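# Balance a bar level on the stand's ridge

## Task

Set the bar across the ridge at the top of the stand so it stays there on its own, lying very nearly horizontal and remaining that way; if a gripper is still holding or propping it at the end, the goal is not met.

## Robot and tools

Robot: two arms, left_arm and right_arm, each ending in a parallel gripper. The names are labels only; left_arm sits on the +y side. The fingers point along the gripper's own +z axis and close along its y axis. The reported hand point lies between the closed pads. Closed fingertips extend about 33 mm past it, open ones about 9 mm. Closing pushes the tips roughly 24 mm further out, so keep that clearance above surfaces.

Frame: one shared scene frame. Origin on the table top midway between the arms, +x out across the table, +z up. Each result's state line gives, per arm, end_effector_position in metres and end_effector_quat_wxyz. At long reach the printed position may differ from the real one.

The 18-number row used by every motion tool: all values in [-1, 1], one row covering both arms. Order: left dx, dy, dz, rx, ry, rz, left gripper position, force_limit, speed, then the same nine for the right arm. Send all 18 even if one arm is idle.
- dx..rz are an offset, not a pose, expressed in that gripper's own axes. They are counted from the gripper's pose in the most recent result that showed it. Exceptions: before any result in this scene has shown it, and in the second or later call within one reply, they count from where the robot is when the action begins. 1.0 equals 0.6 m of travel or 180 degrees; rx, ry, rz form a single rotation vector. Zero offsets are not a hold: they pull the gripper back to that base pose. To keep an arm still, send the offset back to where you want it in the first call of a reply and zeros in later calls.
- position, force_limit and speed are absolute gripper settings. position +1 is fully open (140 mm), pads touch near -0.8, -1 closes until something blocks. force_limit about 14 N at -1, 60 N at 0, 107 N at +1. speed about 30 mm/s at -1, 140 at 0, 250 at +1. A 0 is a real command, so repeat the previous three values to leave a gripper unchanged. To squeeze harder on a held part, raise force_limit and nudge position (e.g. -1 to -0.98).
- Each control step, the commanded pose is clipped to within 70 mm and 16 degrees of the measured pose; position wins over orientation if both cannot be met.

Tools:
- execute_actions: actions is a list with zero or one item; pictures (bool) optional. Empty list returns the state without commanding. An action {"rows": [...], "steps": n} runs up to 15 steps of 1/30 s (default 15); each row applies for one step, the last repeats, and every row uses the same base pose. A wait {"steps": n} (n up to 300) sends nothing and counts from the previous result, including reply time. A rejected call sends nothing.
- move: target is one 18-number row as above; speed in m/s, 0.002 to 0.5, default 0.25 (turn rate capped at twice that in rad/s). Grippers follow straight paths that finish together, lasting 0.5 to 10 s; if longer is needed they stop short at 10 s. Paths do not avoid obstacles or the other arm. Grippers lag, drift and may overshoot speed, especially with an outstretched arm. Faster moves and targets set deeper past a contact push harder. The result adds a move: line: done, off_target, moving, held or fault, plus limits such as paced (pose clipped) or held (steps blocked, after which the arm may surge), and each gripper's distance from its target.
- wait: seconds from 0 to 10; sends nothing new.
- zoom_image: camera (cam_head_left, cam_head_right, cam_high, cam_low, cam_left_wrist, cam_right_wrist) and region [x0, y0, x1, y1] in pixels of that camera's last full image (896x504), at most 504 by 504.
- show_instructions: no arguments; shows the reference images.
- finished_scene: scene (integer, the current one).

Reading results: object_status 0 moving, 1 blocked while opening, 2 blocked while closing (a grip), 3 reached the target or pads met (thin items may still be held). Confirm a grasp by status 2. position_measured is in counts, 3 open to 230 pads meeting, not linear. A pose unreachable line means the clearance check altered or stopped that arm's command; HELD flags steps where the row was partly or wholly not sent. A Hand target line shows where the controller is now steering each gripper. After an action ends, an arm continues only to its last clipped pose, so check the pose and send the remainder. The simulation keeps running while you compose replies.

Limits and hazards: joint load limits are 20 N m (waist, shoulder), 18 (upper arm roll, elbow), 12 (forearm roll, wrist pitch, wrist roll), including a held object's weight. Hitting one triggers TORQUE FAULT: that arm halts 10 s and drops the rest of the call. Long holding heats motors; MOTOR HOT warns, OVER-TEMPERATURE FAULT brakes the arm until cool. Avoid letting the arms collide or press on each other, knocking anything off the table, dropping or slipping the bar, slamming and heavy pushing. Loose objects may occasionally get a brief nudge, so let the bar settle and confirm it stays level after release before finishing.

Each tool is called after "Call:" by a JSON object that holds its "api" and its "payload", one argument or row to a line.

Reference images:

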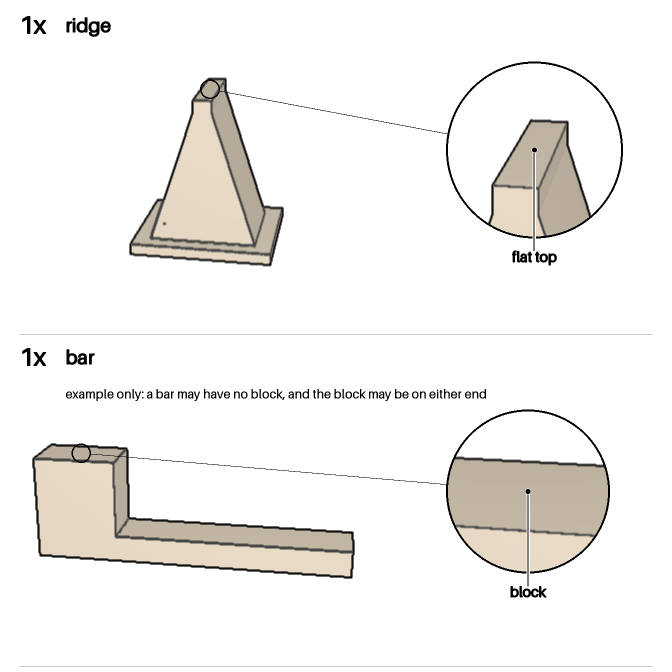

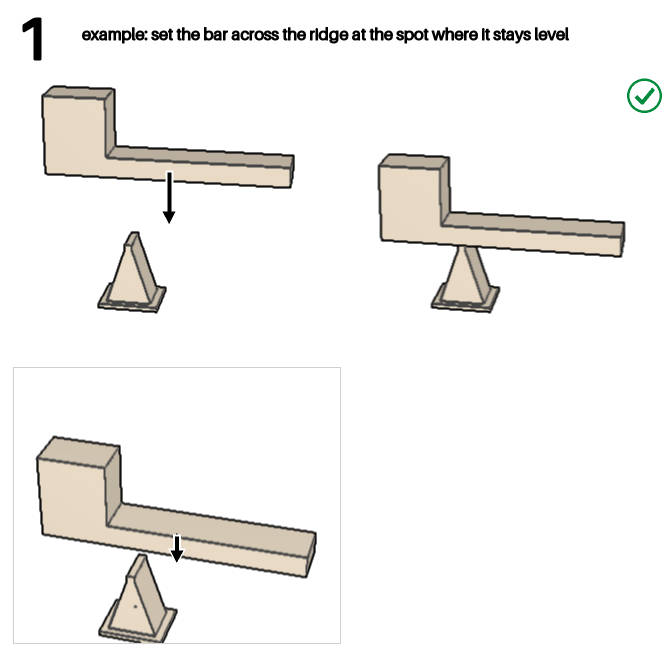

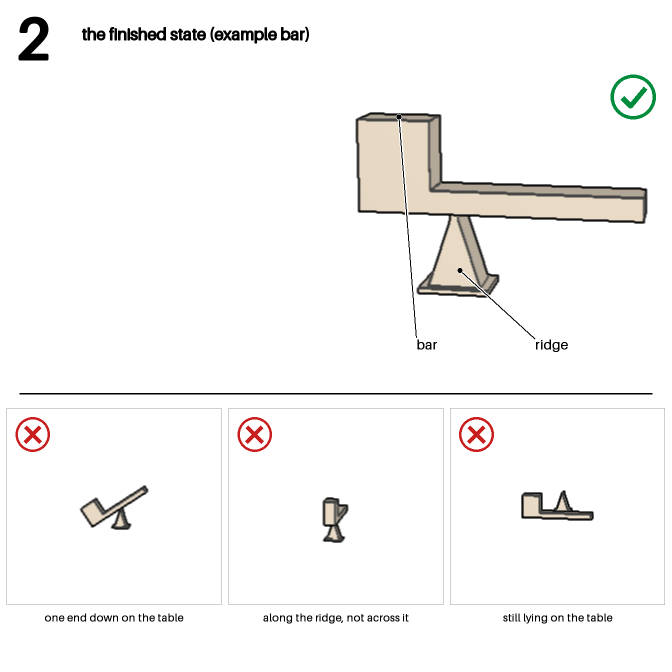

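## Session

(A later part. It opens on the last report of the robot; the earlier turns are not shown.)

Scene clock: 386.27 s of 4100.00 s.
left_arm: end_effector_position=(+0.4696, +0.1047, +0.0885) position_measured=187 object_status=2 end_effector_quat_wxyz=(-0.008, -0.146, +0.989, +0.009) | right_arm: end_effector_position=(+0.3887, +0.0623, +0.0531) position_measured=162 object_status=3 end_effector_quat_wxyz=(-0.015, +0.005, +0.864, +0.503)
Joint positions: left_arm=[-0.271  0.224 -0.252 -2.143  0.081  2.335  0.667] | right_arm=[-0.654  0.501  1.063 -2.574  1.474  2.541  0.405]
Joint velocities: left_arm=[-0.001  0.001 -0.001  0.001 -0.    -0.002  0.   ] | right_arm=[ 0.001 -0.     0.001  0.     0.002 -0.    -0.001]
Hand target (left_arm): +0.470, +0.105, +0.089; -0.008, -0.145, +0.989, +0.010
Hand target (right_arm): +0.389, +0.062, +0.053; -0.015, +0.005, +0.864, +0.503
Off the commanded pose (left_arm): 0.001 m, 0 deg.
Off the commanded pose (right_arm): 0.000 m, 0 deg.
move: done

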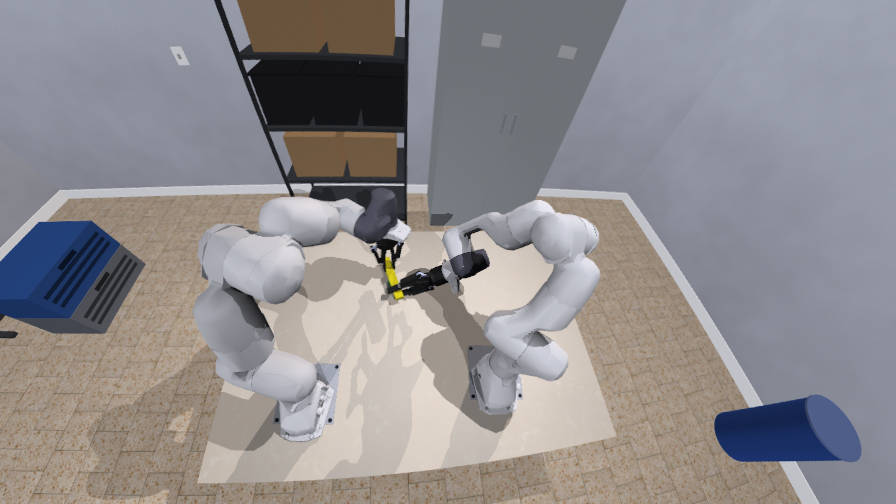

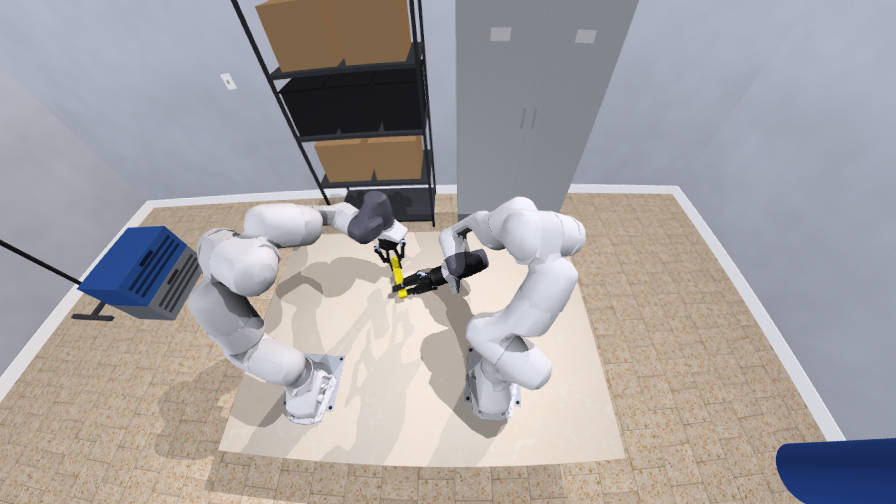

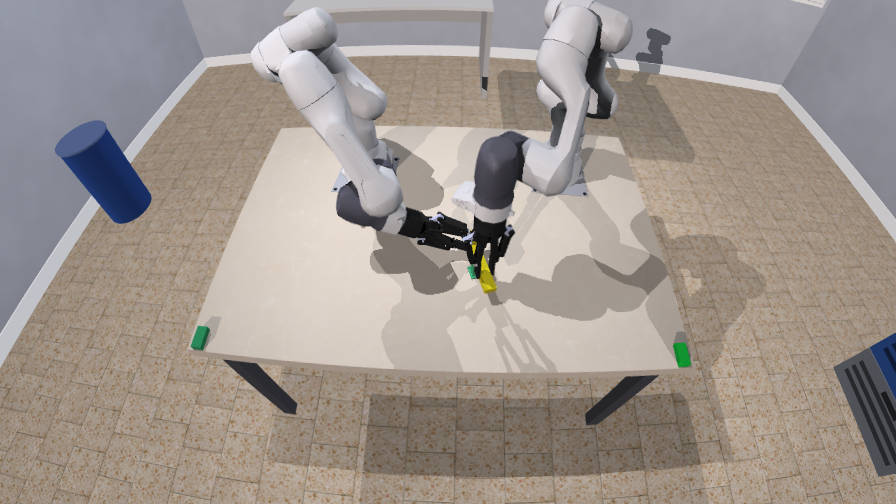

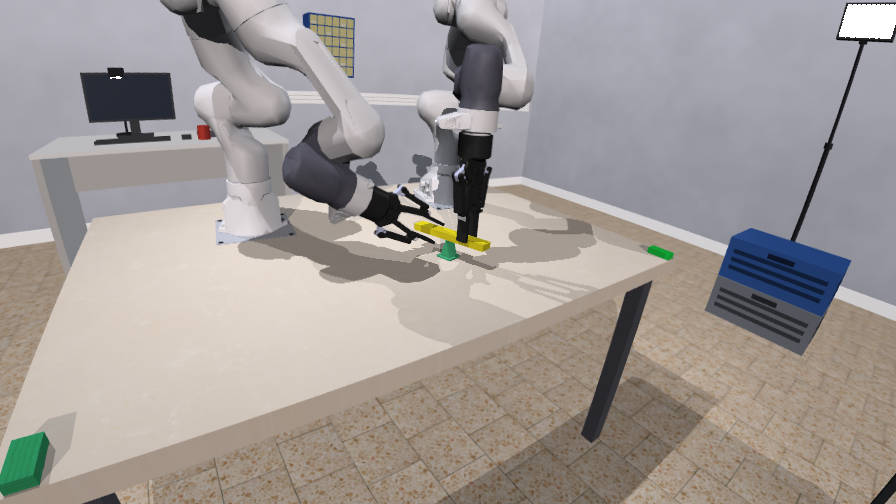

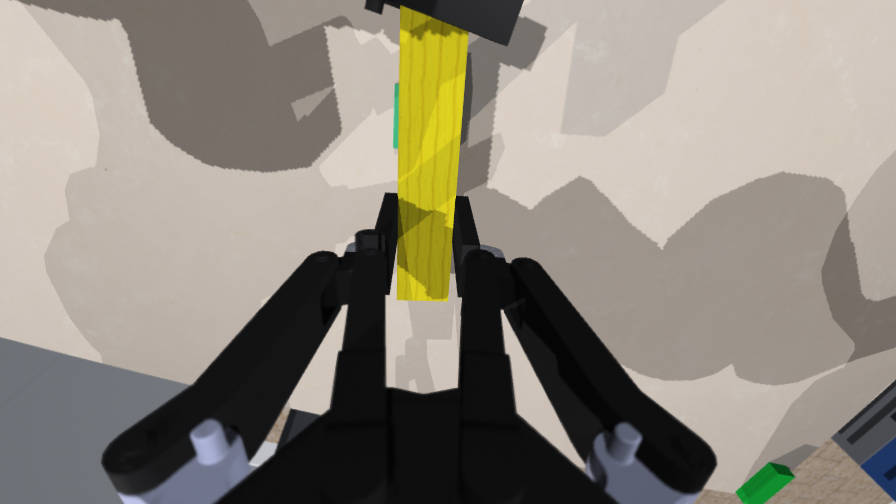

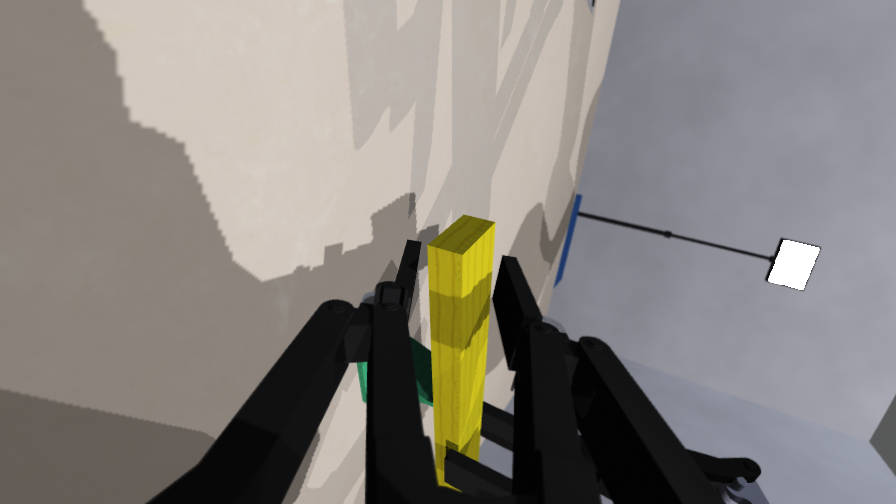

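Net ≈1 mm toward B along the axis; green at 83–149. Release with the cage at -0.31.

Call:
{"api": "execute_actions", "payload": {
  "actions": [
    {"rows":[[0,0,0,0,0,0,-1,0.3,-0.6,0,0,0,0,0,0,-0.31,-1,-1]],"steps":10}
  ],
  "pictures": false
}}

Call:
{"api": "execute_actions", "payload": {
  "actions": [
    {"rows":[[0,0,0,0,0,0,-0.3,0.3,-1,0,0,0,0,0,0,-0.31,-1,-1]],"steps":15}
  ],
  "pictures": false
}}

Call:
{"api": "execute_actions", "payload": {
  "actions": [
    {"rows":[[0,0,0,0,0,0,-0.3,0.3,-1,0,0,0,0,0,0,-0.26,-1,-1]],"steps":15}
  ],
  "pictures": false
}}

Call:
{"api": "wait", "payload": {
  "seconds": 1.5
}}

Scene clock: 390.20 s of 4100.00 s.
left_arm: end_effector_position=(+0.4696, +0.1047, +0.0885) position_measured=187 object_status=2 end_effector_quat_wxyz=(-0.008, -0.146, +0.989, +0.009) | right_arm: end_effector_position=(+0.3887, +0.0623, +0.0531) position_measured=168 object_status=0 end_effector_quat_wxyz=(-0.015, +0.005, +0.864, +0.503)
Joint positions: left_arm=[-0.271  0.224 -0.252 -2.143  0.081  2.335  0.667] | right_arm=[-0.654  0.501  1.063 -2.574  1.474  2.541  0.405]
Joint velocities: left_arm=[-0.001  0.002  0.     0.     0.     0.    -0.   ] | right_arm=[-0.     0.002 -0.001  0.     0.     0.001 -0.001]
Hand target (left_arm): +0.470, +0.105, +0.089; -0.008, -0.146, +0.989, +0.009
Hand target (right_arm): +0.389, +0.062, +0.053; -0.015, +0.005, +0.864, +0.503
Off the commanded pose (left_arm): 0.000 m, 0 deg.
Off the commanded pose (right_arm): 0.000 m, 0 deg.
Steps of this call (steps 1 to 90: nothing new was sent; then 0.60 s passed at rest; steps 91 to 100: all 10 steps of this action). Readings (end_effector_position | what the end effector reports):
91: left_arm (+0.4696, +0.1047, +0.0885) | right_arm (+0.3887, +0.0623, +0.0531) | left_arm position_measured=187 object_status=2 | right_arm position_measured=162 object_status=0
92: left_arm (+0.4696, +0.1047, +0.0885) | right_arm (+0.3887, +0.0623, +0.0531) | left_arm position_measured=187 object_status=2 | right_arm position_measured=163 object_status=0
94: left_arm (+0.4696, +0.1047, +0.0885) | right_arm (+0.3887, +0.0623, +0.0531) | left_arm position_measured=187 object_status=2 | right_arm position_measured=167 object_status=0
98: left_arm (+0.4696, +0.1047, +0.0885) | right_arm (+0.3887, +0.0623, +0.0531) | left_arm position_measured=187 object_status=2 | right_arm position_measured=168 object_status=0
100: the state above

Scene clock: 390.70 s of 4100.00 s.
left_arm: end_effector_position=(+0.4696, +0.1047, +0.0885) position_measured=167 object_status=0 end_effector_quat_wxyz=(-0.008, -0.146, +0.989, +0.009) | right_arm: end_effector_position=(+0.3887, +0.0623, +0.0531) position_measured=168 object_status=3 end_effector_quat_wxyz=(-0.015, +0.005, +0.864, +0.503)
Joint positions: left_arm=[-0.271  0.224 -0.252 -2.143  0.081  2.335  0.667] | right_arm=[-0.654  0.501  1.063 -2.574  1.474  2.541  0.405]
Joint velocities: left_arm=[ 0.001 -0.001 -0.     0.    -0.    -0.    -0.   ] | right_arm=[-0.    -0.     0.001 -0.001  0.     0.     0.   ]
Hand target (left_arm): +0.470, +0.105, +0.089; -0.008, -0.146, +0.989, +0.009
Hand target (right_arm): +0.389, +0.062, +0.053; -0.015, +0.005, +0.864, +0.503
Off the commanded pose (left_arm): 0.000 m, 0 deg.
Off the commanded pose (right_arm): 0.000 m, 0 deg.
Steps of this call (steps 1 to 15: all 15 steps of this action). Readings (end_effector_position | what the end effector reports):
1: left_arm (+0.4696, +0.1047, +0.0885) | right_arm (+0.3887, +0.0623, +0.0531) | left_arm position_measured=187 object_status=0 | right_arm position_measured=168 object_status=0
2: left_arm (+0.4696, +0.1047, +0.0885) | right_arm (+0.3887, +0.0623, +0.0531) | left_arm position_measured=187 object_status=0 | right_arm position_measured=168 object_status=0
4: left_arm (+0.4696, +0.1047, +0.0885) | right_arm (+0.3887, +0.0623, +0.0531) | left_arm position_measured=182 object_status=0 | right_arm position_measured=168 object_status=3
8: left_arm (+0.4696, +0.1047, +0.0885) | right_arm (+0.3887, +0.0623, +0.0531) | left_arm position_measured=176 object_status=0 | right_arm position_measured=168 object_status=3
15: the state above

Scene clock: 391.20 s of 4100.00 s.
left_arm: end_effector_position=(+0.4696, +0.1047, +0.0885) position_measured=167 object_status=3 end_effector_quat_wxyz=(-0.008, -0.146, +0.989, +0.009) | right_arm: end_effector_position=(+0.3887, +0.0623, +0.0531) position_measured=162 object_status=3 end_effector_quat_wxyz=(-0.015, +0.005, +0.864, +0.503)
Joint positions: left_arm=[-0.271  0.224 -0.252 -2.143  0.081  2.335  0.667] | right_arm=[-0.654  0.501  1.063 -2.574  1.474  2.541  0.405]
Joint velocities: left_arm=[ 0.     0.     0.001  0.002 -0.    -0.    -0.001] | right_arm=[-0.001  0.     0.     0.     0.    -0.    -0.001]
Hand target (left_arm): +0.470, +0.105, +0.089; -0.008, -0.146, +0.989, +0.009
Hand target (right_arm): +0.389, +0.062, +0.053; -0.015, +0.005, +0.864, +0.503
Off the commanded pose (left_arm): 0.000 m, 0 deg.
Off the commanded pose (right_arm): 0.000 m, 0 deg.
Steps of this call (steps 1 to 15: all 15 steps of this action). Readings (end_effector_position | what the end effector reports):
1: left_arm (+0.4696, +0.1047, +0.0885) | right_arm (+0.3887, +0.0623, +0.0531) | left_arm position_measured=167 object_status=0 | right_arm position_measured=168 object_status=0
2: left_arm (+0.4696, +0.1047, +0.0885) | right_arm (+0.3887, +0.0623, +0.0531) | left_arm position_measured=167 object_status=0 | right_arm position_measured=167 object_status=0
4: left_arm (+0.4696, +0.1047, +0.0885) | right_arm (+0.3887, +0.0623, +0.0531) | left_arm position_measured=167 object_status=3 | right_arm position_measured=164 object_status=0
8: left_arm (+0.4696, +0.1047, +0.0885) | right_arm (+0.3887, +0.0623, +0.0531) | left_arm position_measured=167 object_status=3 | right_arm position_measured=162 object_status=0
15: the state above

Scene clock: 392.70 s of 4100.00 s.
left_arm: end_effector_position=(+0.4696, +0.1047, +0.0885) position_measured=167 object_status=3 end_effector_quat_wxyz=(-0.008, -0.146, +0.989, +0.009) | right_arm: end_effector_position=(+0.3887, +0.0623, +0.0531) position_measured=162 object_status=3 end_effector_quat_wxyz=(-0.015, +0.005, +0.864, +0.503)
Joint positions: left_arm=[-0.271  0.224 -0.252 -2.143  0.081  2.335  0.667] | right_arm=[-0.654  0.501  1.063 -2.574  1.474  2.541  0.405]
Joint velocities: left_arm=[ 0.    -0.001 -0.001  0.    -0.     0.     0.001] | right_arm=[-0.002 -0.001  0.001  0.002 -0.     0.     0.001]
Hand target (left_arm): +0.470, +0.105, +0.089; -0.008, -0.146, +0.989, +0.009
Hand target (right_arm): +0.389, +0.062, +0.053; -0.015, +0.005, +0.864, +0.503
Off the commanded pose (left_arm): 0.000 m, 0 deg.
Off the commanded pose (right_arm): 0.000 m, 0 deg.
Steps of this call (steps 1 to 45: nothing new was sent). Readings (end_effector_position | what the end effector reports):
1: left_arm (+0.4696, +0.1047, +0.0885) | right_arm (+0.3887, +0.0623, +0.0531) | left_arm position_measured=167 object_status=3 | right_arm position_measured=162 object_status=3
2: left_arm (+0.4696, +0.1047, +0.0885) | right_arm (+0.3887, +0.0623, +0.0531) | left_arm position_measured=167 object_status=3 | right_arm position_measured=162 object_status=3
4: left_arm (+0.4696, +0.1047, +0.0885) | right_arm (+0.3887, +0.0623, +0.0531) | left_arm position_measured=167 object_status=3 | right_arm position_measured=162 object_status=3
8: left_arm (+0.4696, +0.1047, +0.0885) | right_arm (+0.3887, +0.0623, +0.0531) | left_arm position_measured=167 object_status=3 | right_arm position_measured=162 object_status=3
45: the state above

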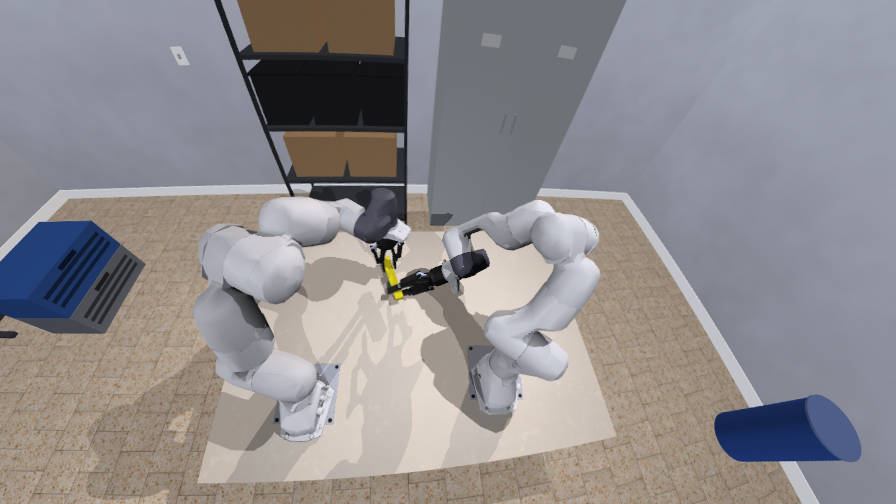

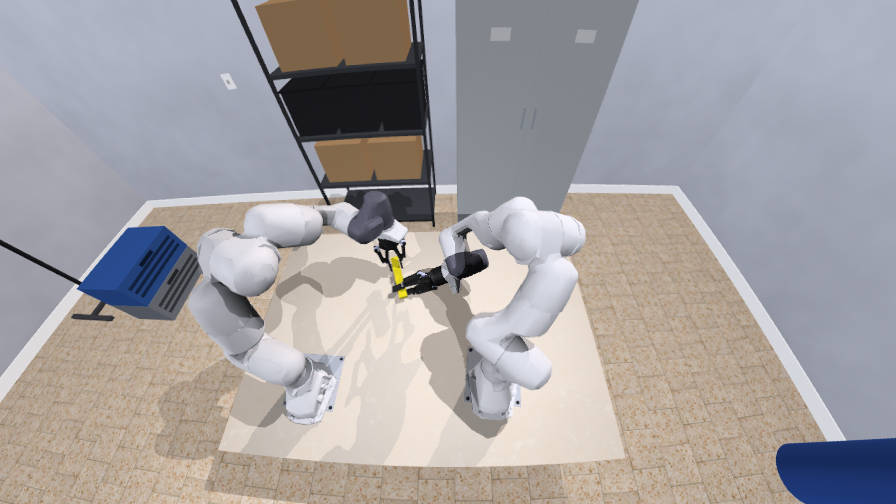

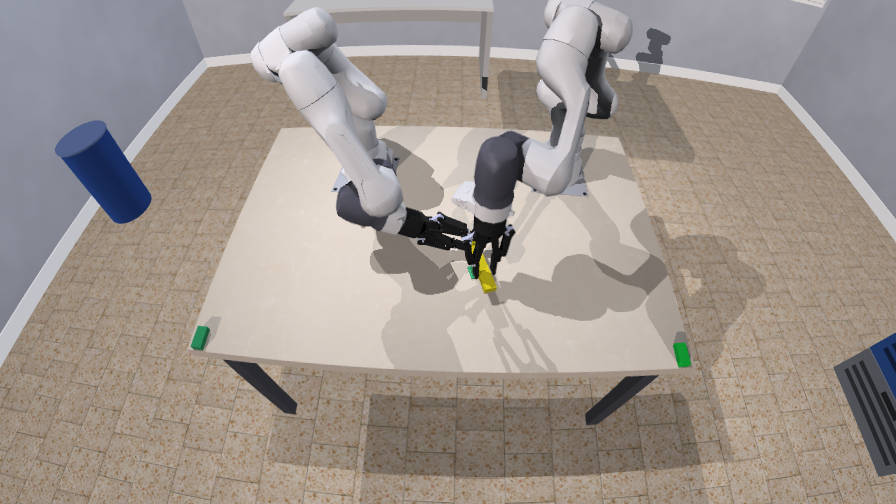

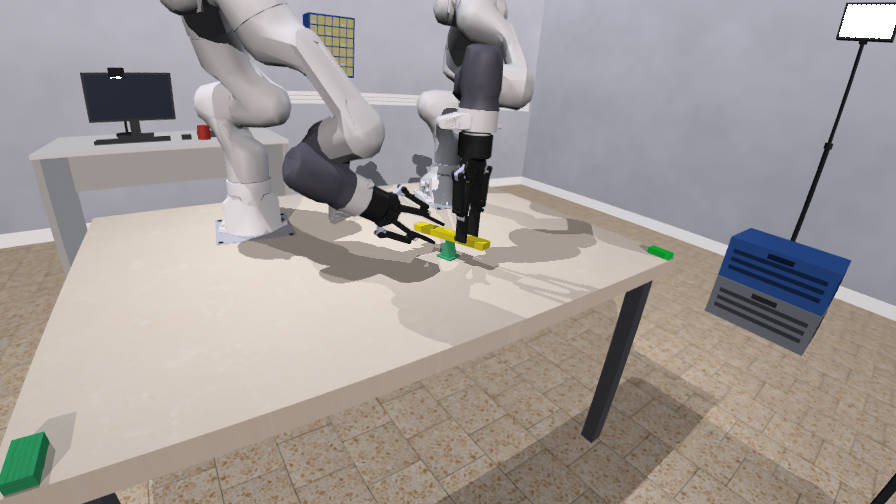

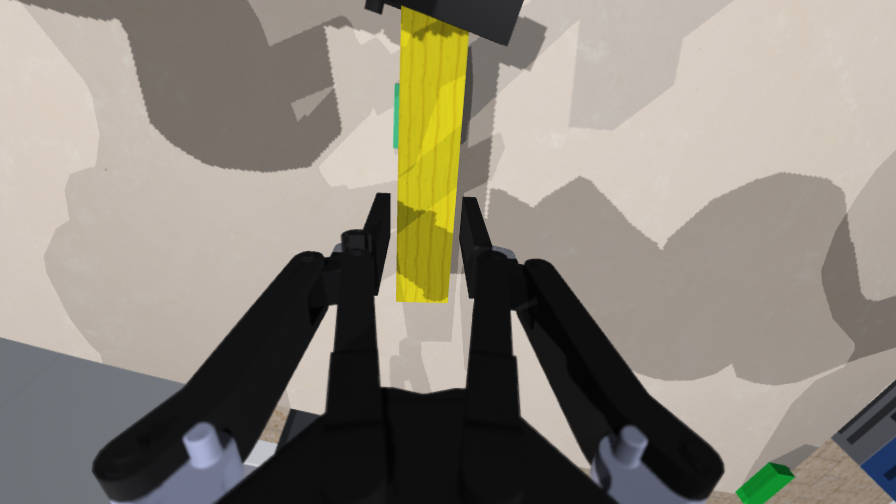

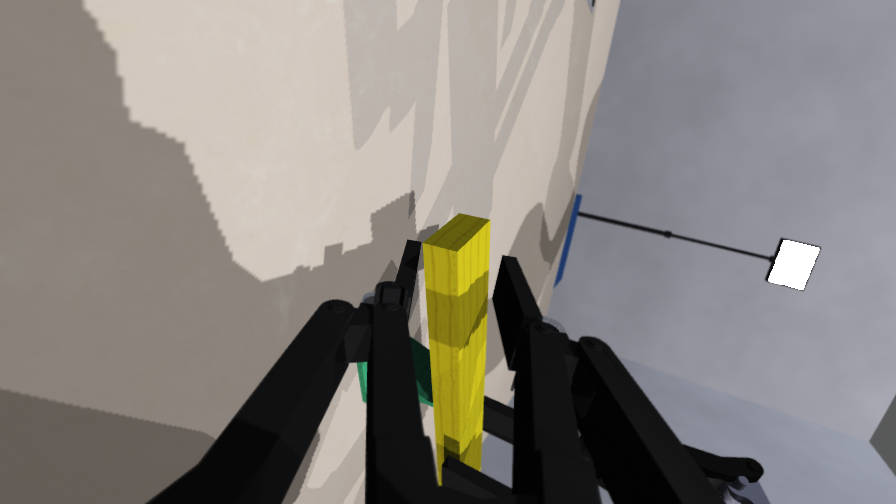

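Ambiguous; open a little more.

Call:
{"api": "move", "payload": {
  "target": [0,0,0,0,0,0,-0.3,0.3,-1,0,0,0,0,0,0,-0.2,-1,-1]
}}

Scene clock: 395.80 s of 4100.00 s.
left_arm: end_effector_position=(+0.4696, +0.1047, +0.0885) position_measured=167 object_status=3 end_effector_quat_wxyz=(-0.008, -0.146, +0.989, +0.009) | right_arm: end_effector_position=(+0.3887, +0.0623, +0.0531) position_measured=154 object_status=3 end_effector_quat_wxyz=(-0.015, +0.005, +0.864, +0.503)
Joint positions: left_arm=[-0.271  0.224 -0.252 -2.143  0.081  2.335  0.667] | right_arm=[-0.654  0.501  1.063 -2.574  1.474  2.541  0.405]
Joint velocities: left_arm=[-0.001 -0.001 -0.001  0.001 -0.    -0.    -0.001] | right_arm=[-0.     0.    -0.     0.001 -0.    -0.002 -0.   ]
Hand target (left_arm): +0.470, +0.105, +0.089; -0.008, -0.146, +0.989, +0.009
Hand target (right_arm): +0.389, +0.062, +0.053; -0.015, +0.005, +0.864, +0.503
Off the commanded pose (left_arm): 0.000 m, 0 deg.
Off the commanded pose (right_arm): 0.000 m, 0 deg.
move: done

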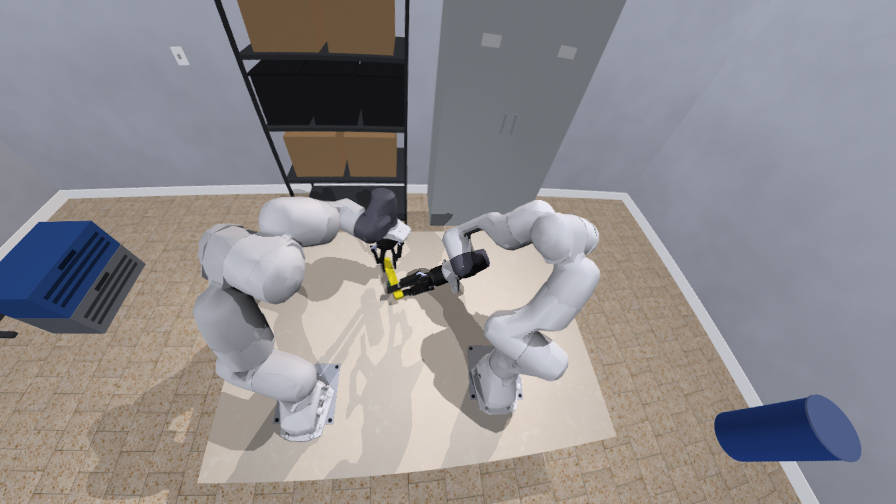

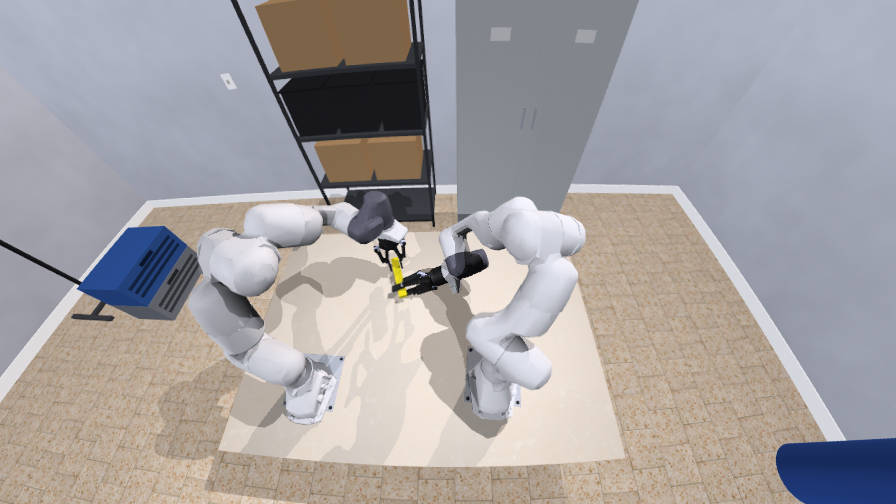

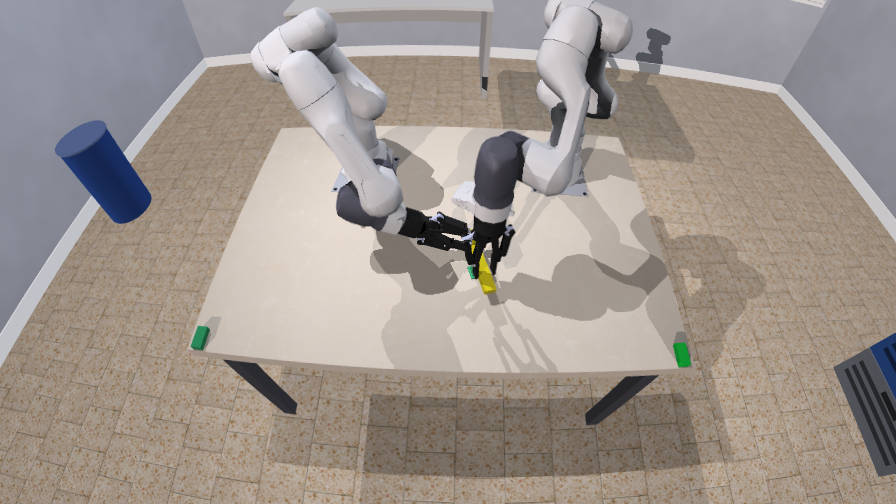

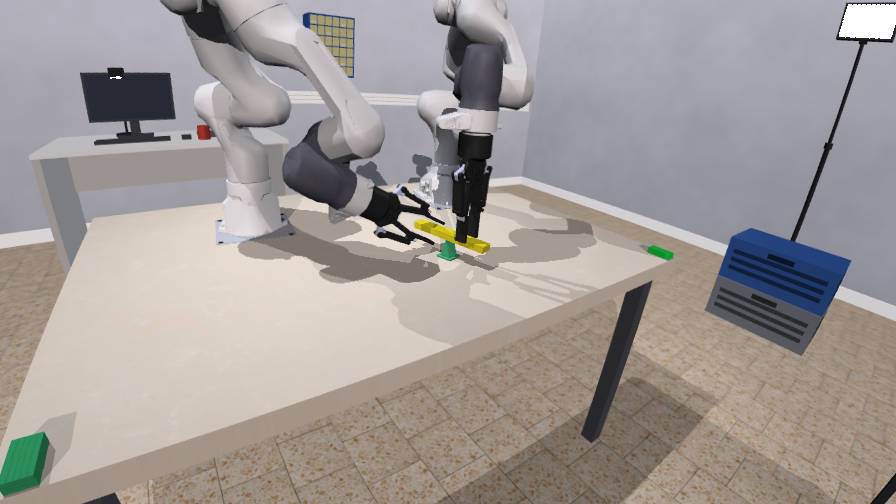

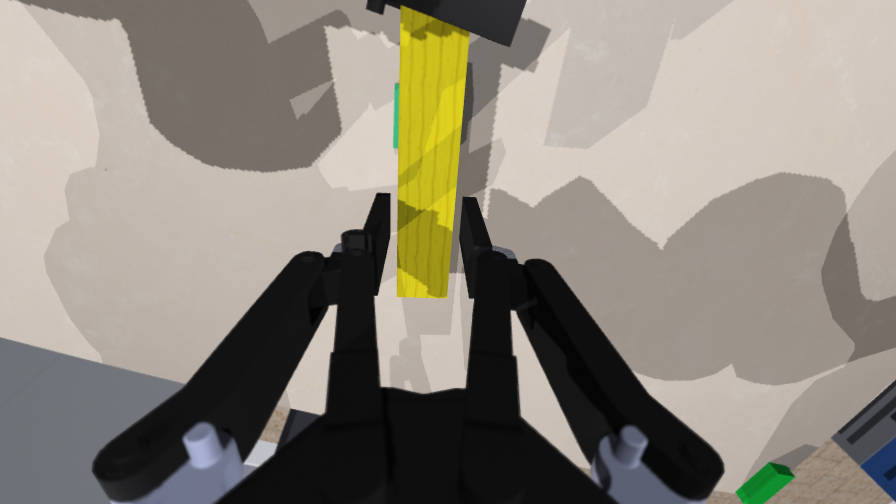

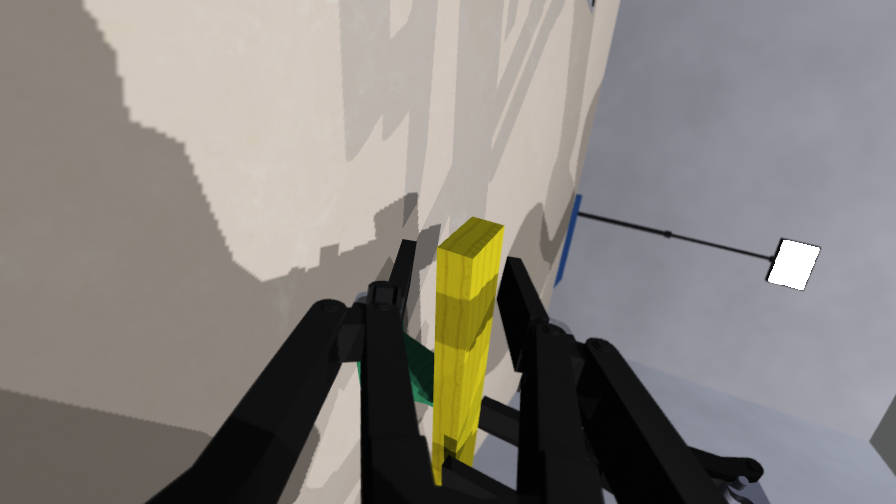

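Now it's tilting toward A (perhaps a push, or slowly rocking). Look again.

Call:
{"api": "wait", "payload": {
  "seconds": 1
}}

Scene clock: 398.20 s of 4100.00 s.
left_arm: end_effector_position=(+0.4696, +0.1047, +0.0885) position_measured=167 object_status=3 end_effector_quat_wxyz=(-0.008, -0.146, +0.989, +0.009) | right_arm: end_effector_position=(+0.3887, +0.0623, +0.0531) position_measured=154 object_status=3 end_effector_quat_wxyz=(-0.015, +0.005, +0.864, +0.503)
Joint positions: left_arm=[-0.271  0.224 -0.252 -2.143  0.081  2.335  0.667] | right_arm=[-0.654  0.501  1.063 -2.574  1.474  2.541  0.405]
Joint velocities: left_arm=[ 0.001 -0.001  0.001  0.    -0.002  0.    -0.   ] | right_arm=[ 0.    -0.002 -0.001 -0.001 -0.001 -0.002  0.001]
Hand target (left_arm): +0.470, +0.105, +0.089; -0.008, -0.146, +0.989, +0.009
Hand target (right_arm): +0.389, +0.062, +0.053; -0.015, +0.005, +0.864, +0.503
Off the commanded pose (left_arm): 0.000 m, 0 deg.
Off the commanded pose (right_arm): 0.000 m, 0 deg.
Steps of this call (steps 1 to 72: nothing new was sent). Readings (end_effector_position | what the end effector reports):
1: left_arm (+0.4696, +0.1047, +0.0885) | right_arm (+0.3887, +0.0623, +0.0531) | left_arm position_measured=167 object_status=3 | right_arm position_measured=154 object_status=3
2: left_arm (+0.4696, +0.1047, +0.0885) | right_arm (+0.3887, +0.0623, +0.0531) | left_arm position_measured=167 object_status=3 | right_arm position_measured=154 object_status=3
4: left_arm (+0.4696, +0.1047, +0.0885) | right_arm (+0.3887, +0.0623, +0.0531) | left_arm position_measured=167 object_status=3 | right_arm position_measured=154 object_status=3
8: left_arm (+0.4696, +0.1047, +0.0885) | right_arm (+0.3887, +0.0623, +0.0531) | left_arm position_measured=167 object_status=3 | right_arm position_measured=154 object_status=3
72: the state above

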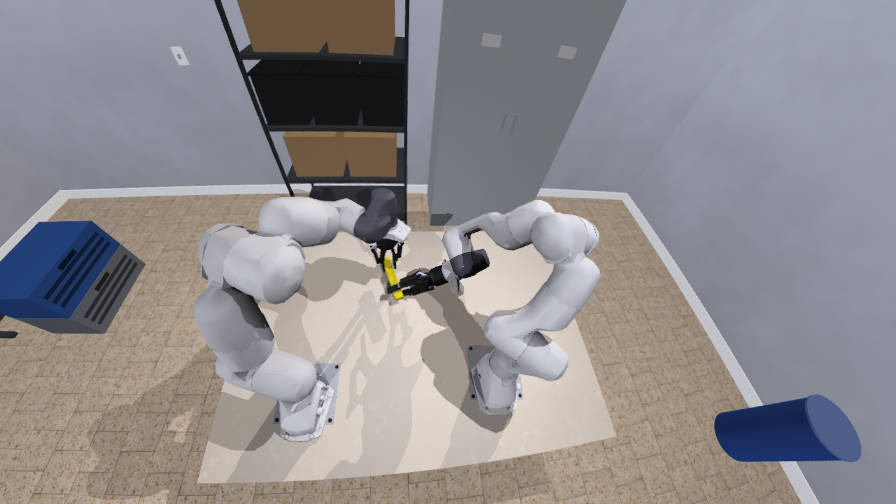

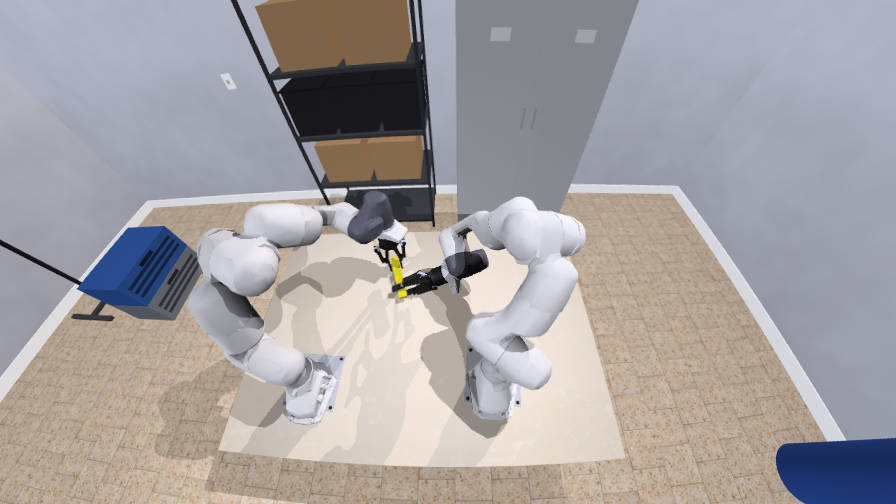

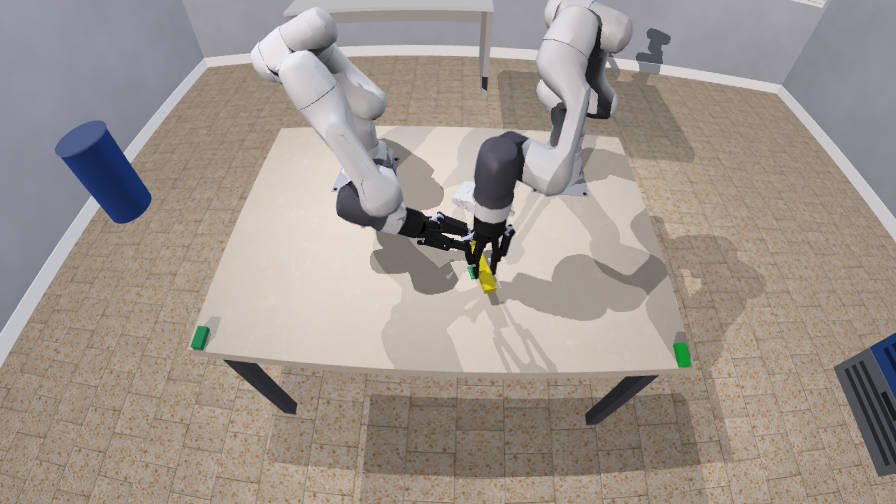

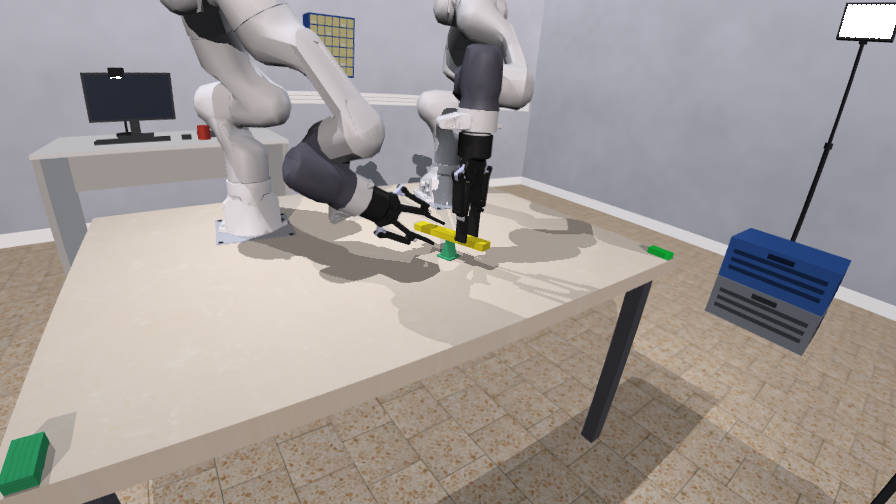

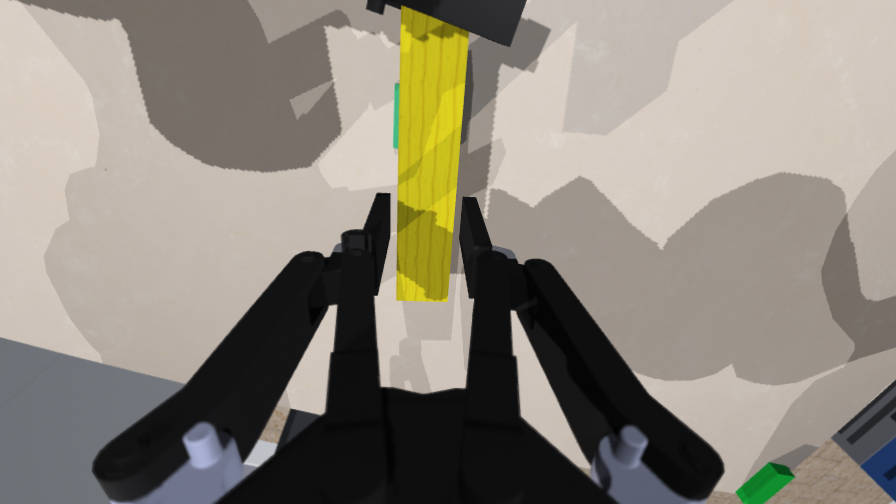

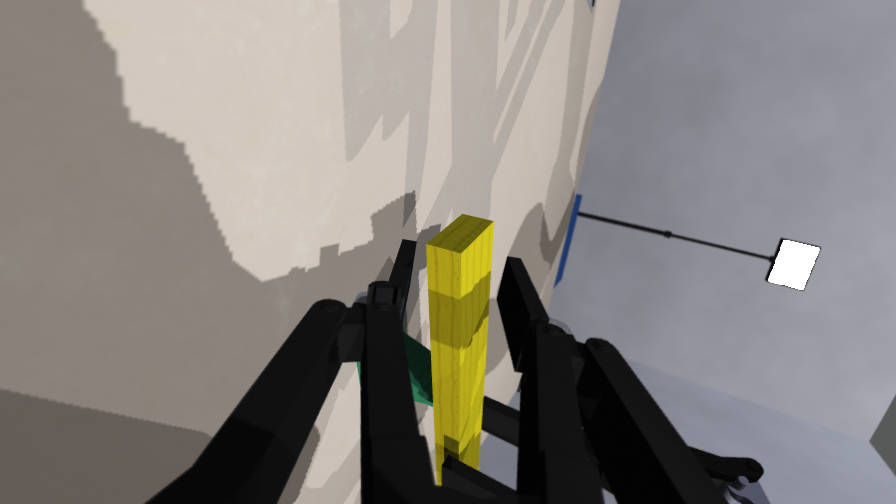

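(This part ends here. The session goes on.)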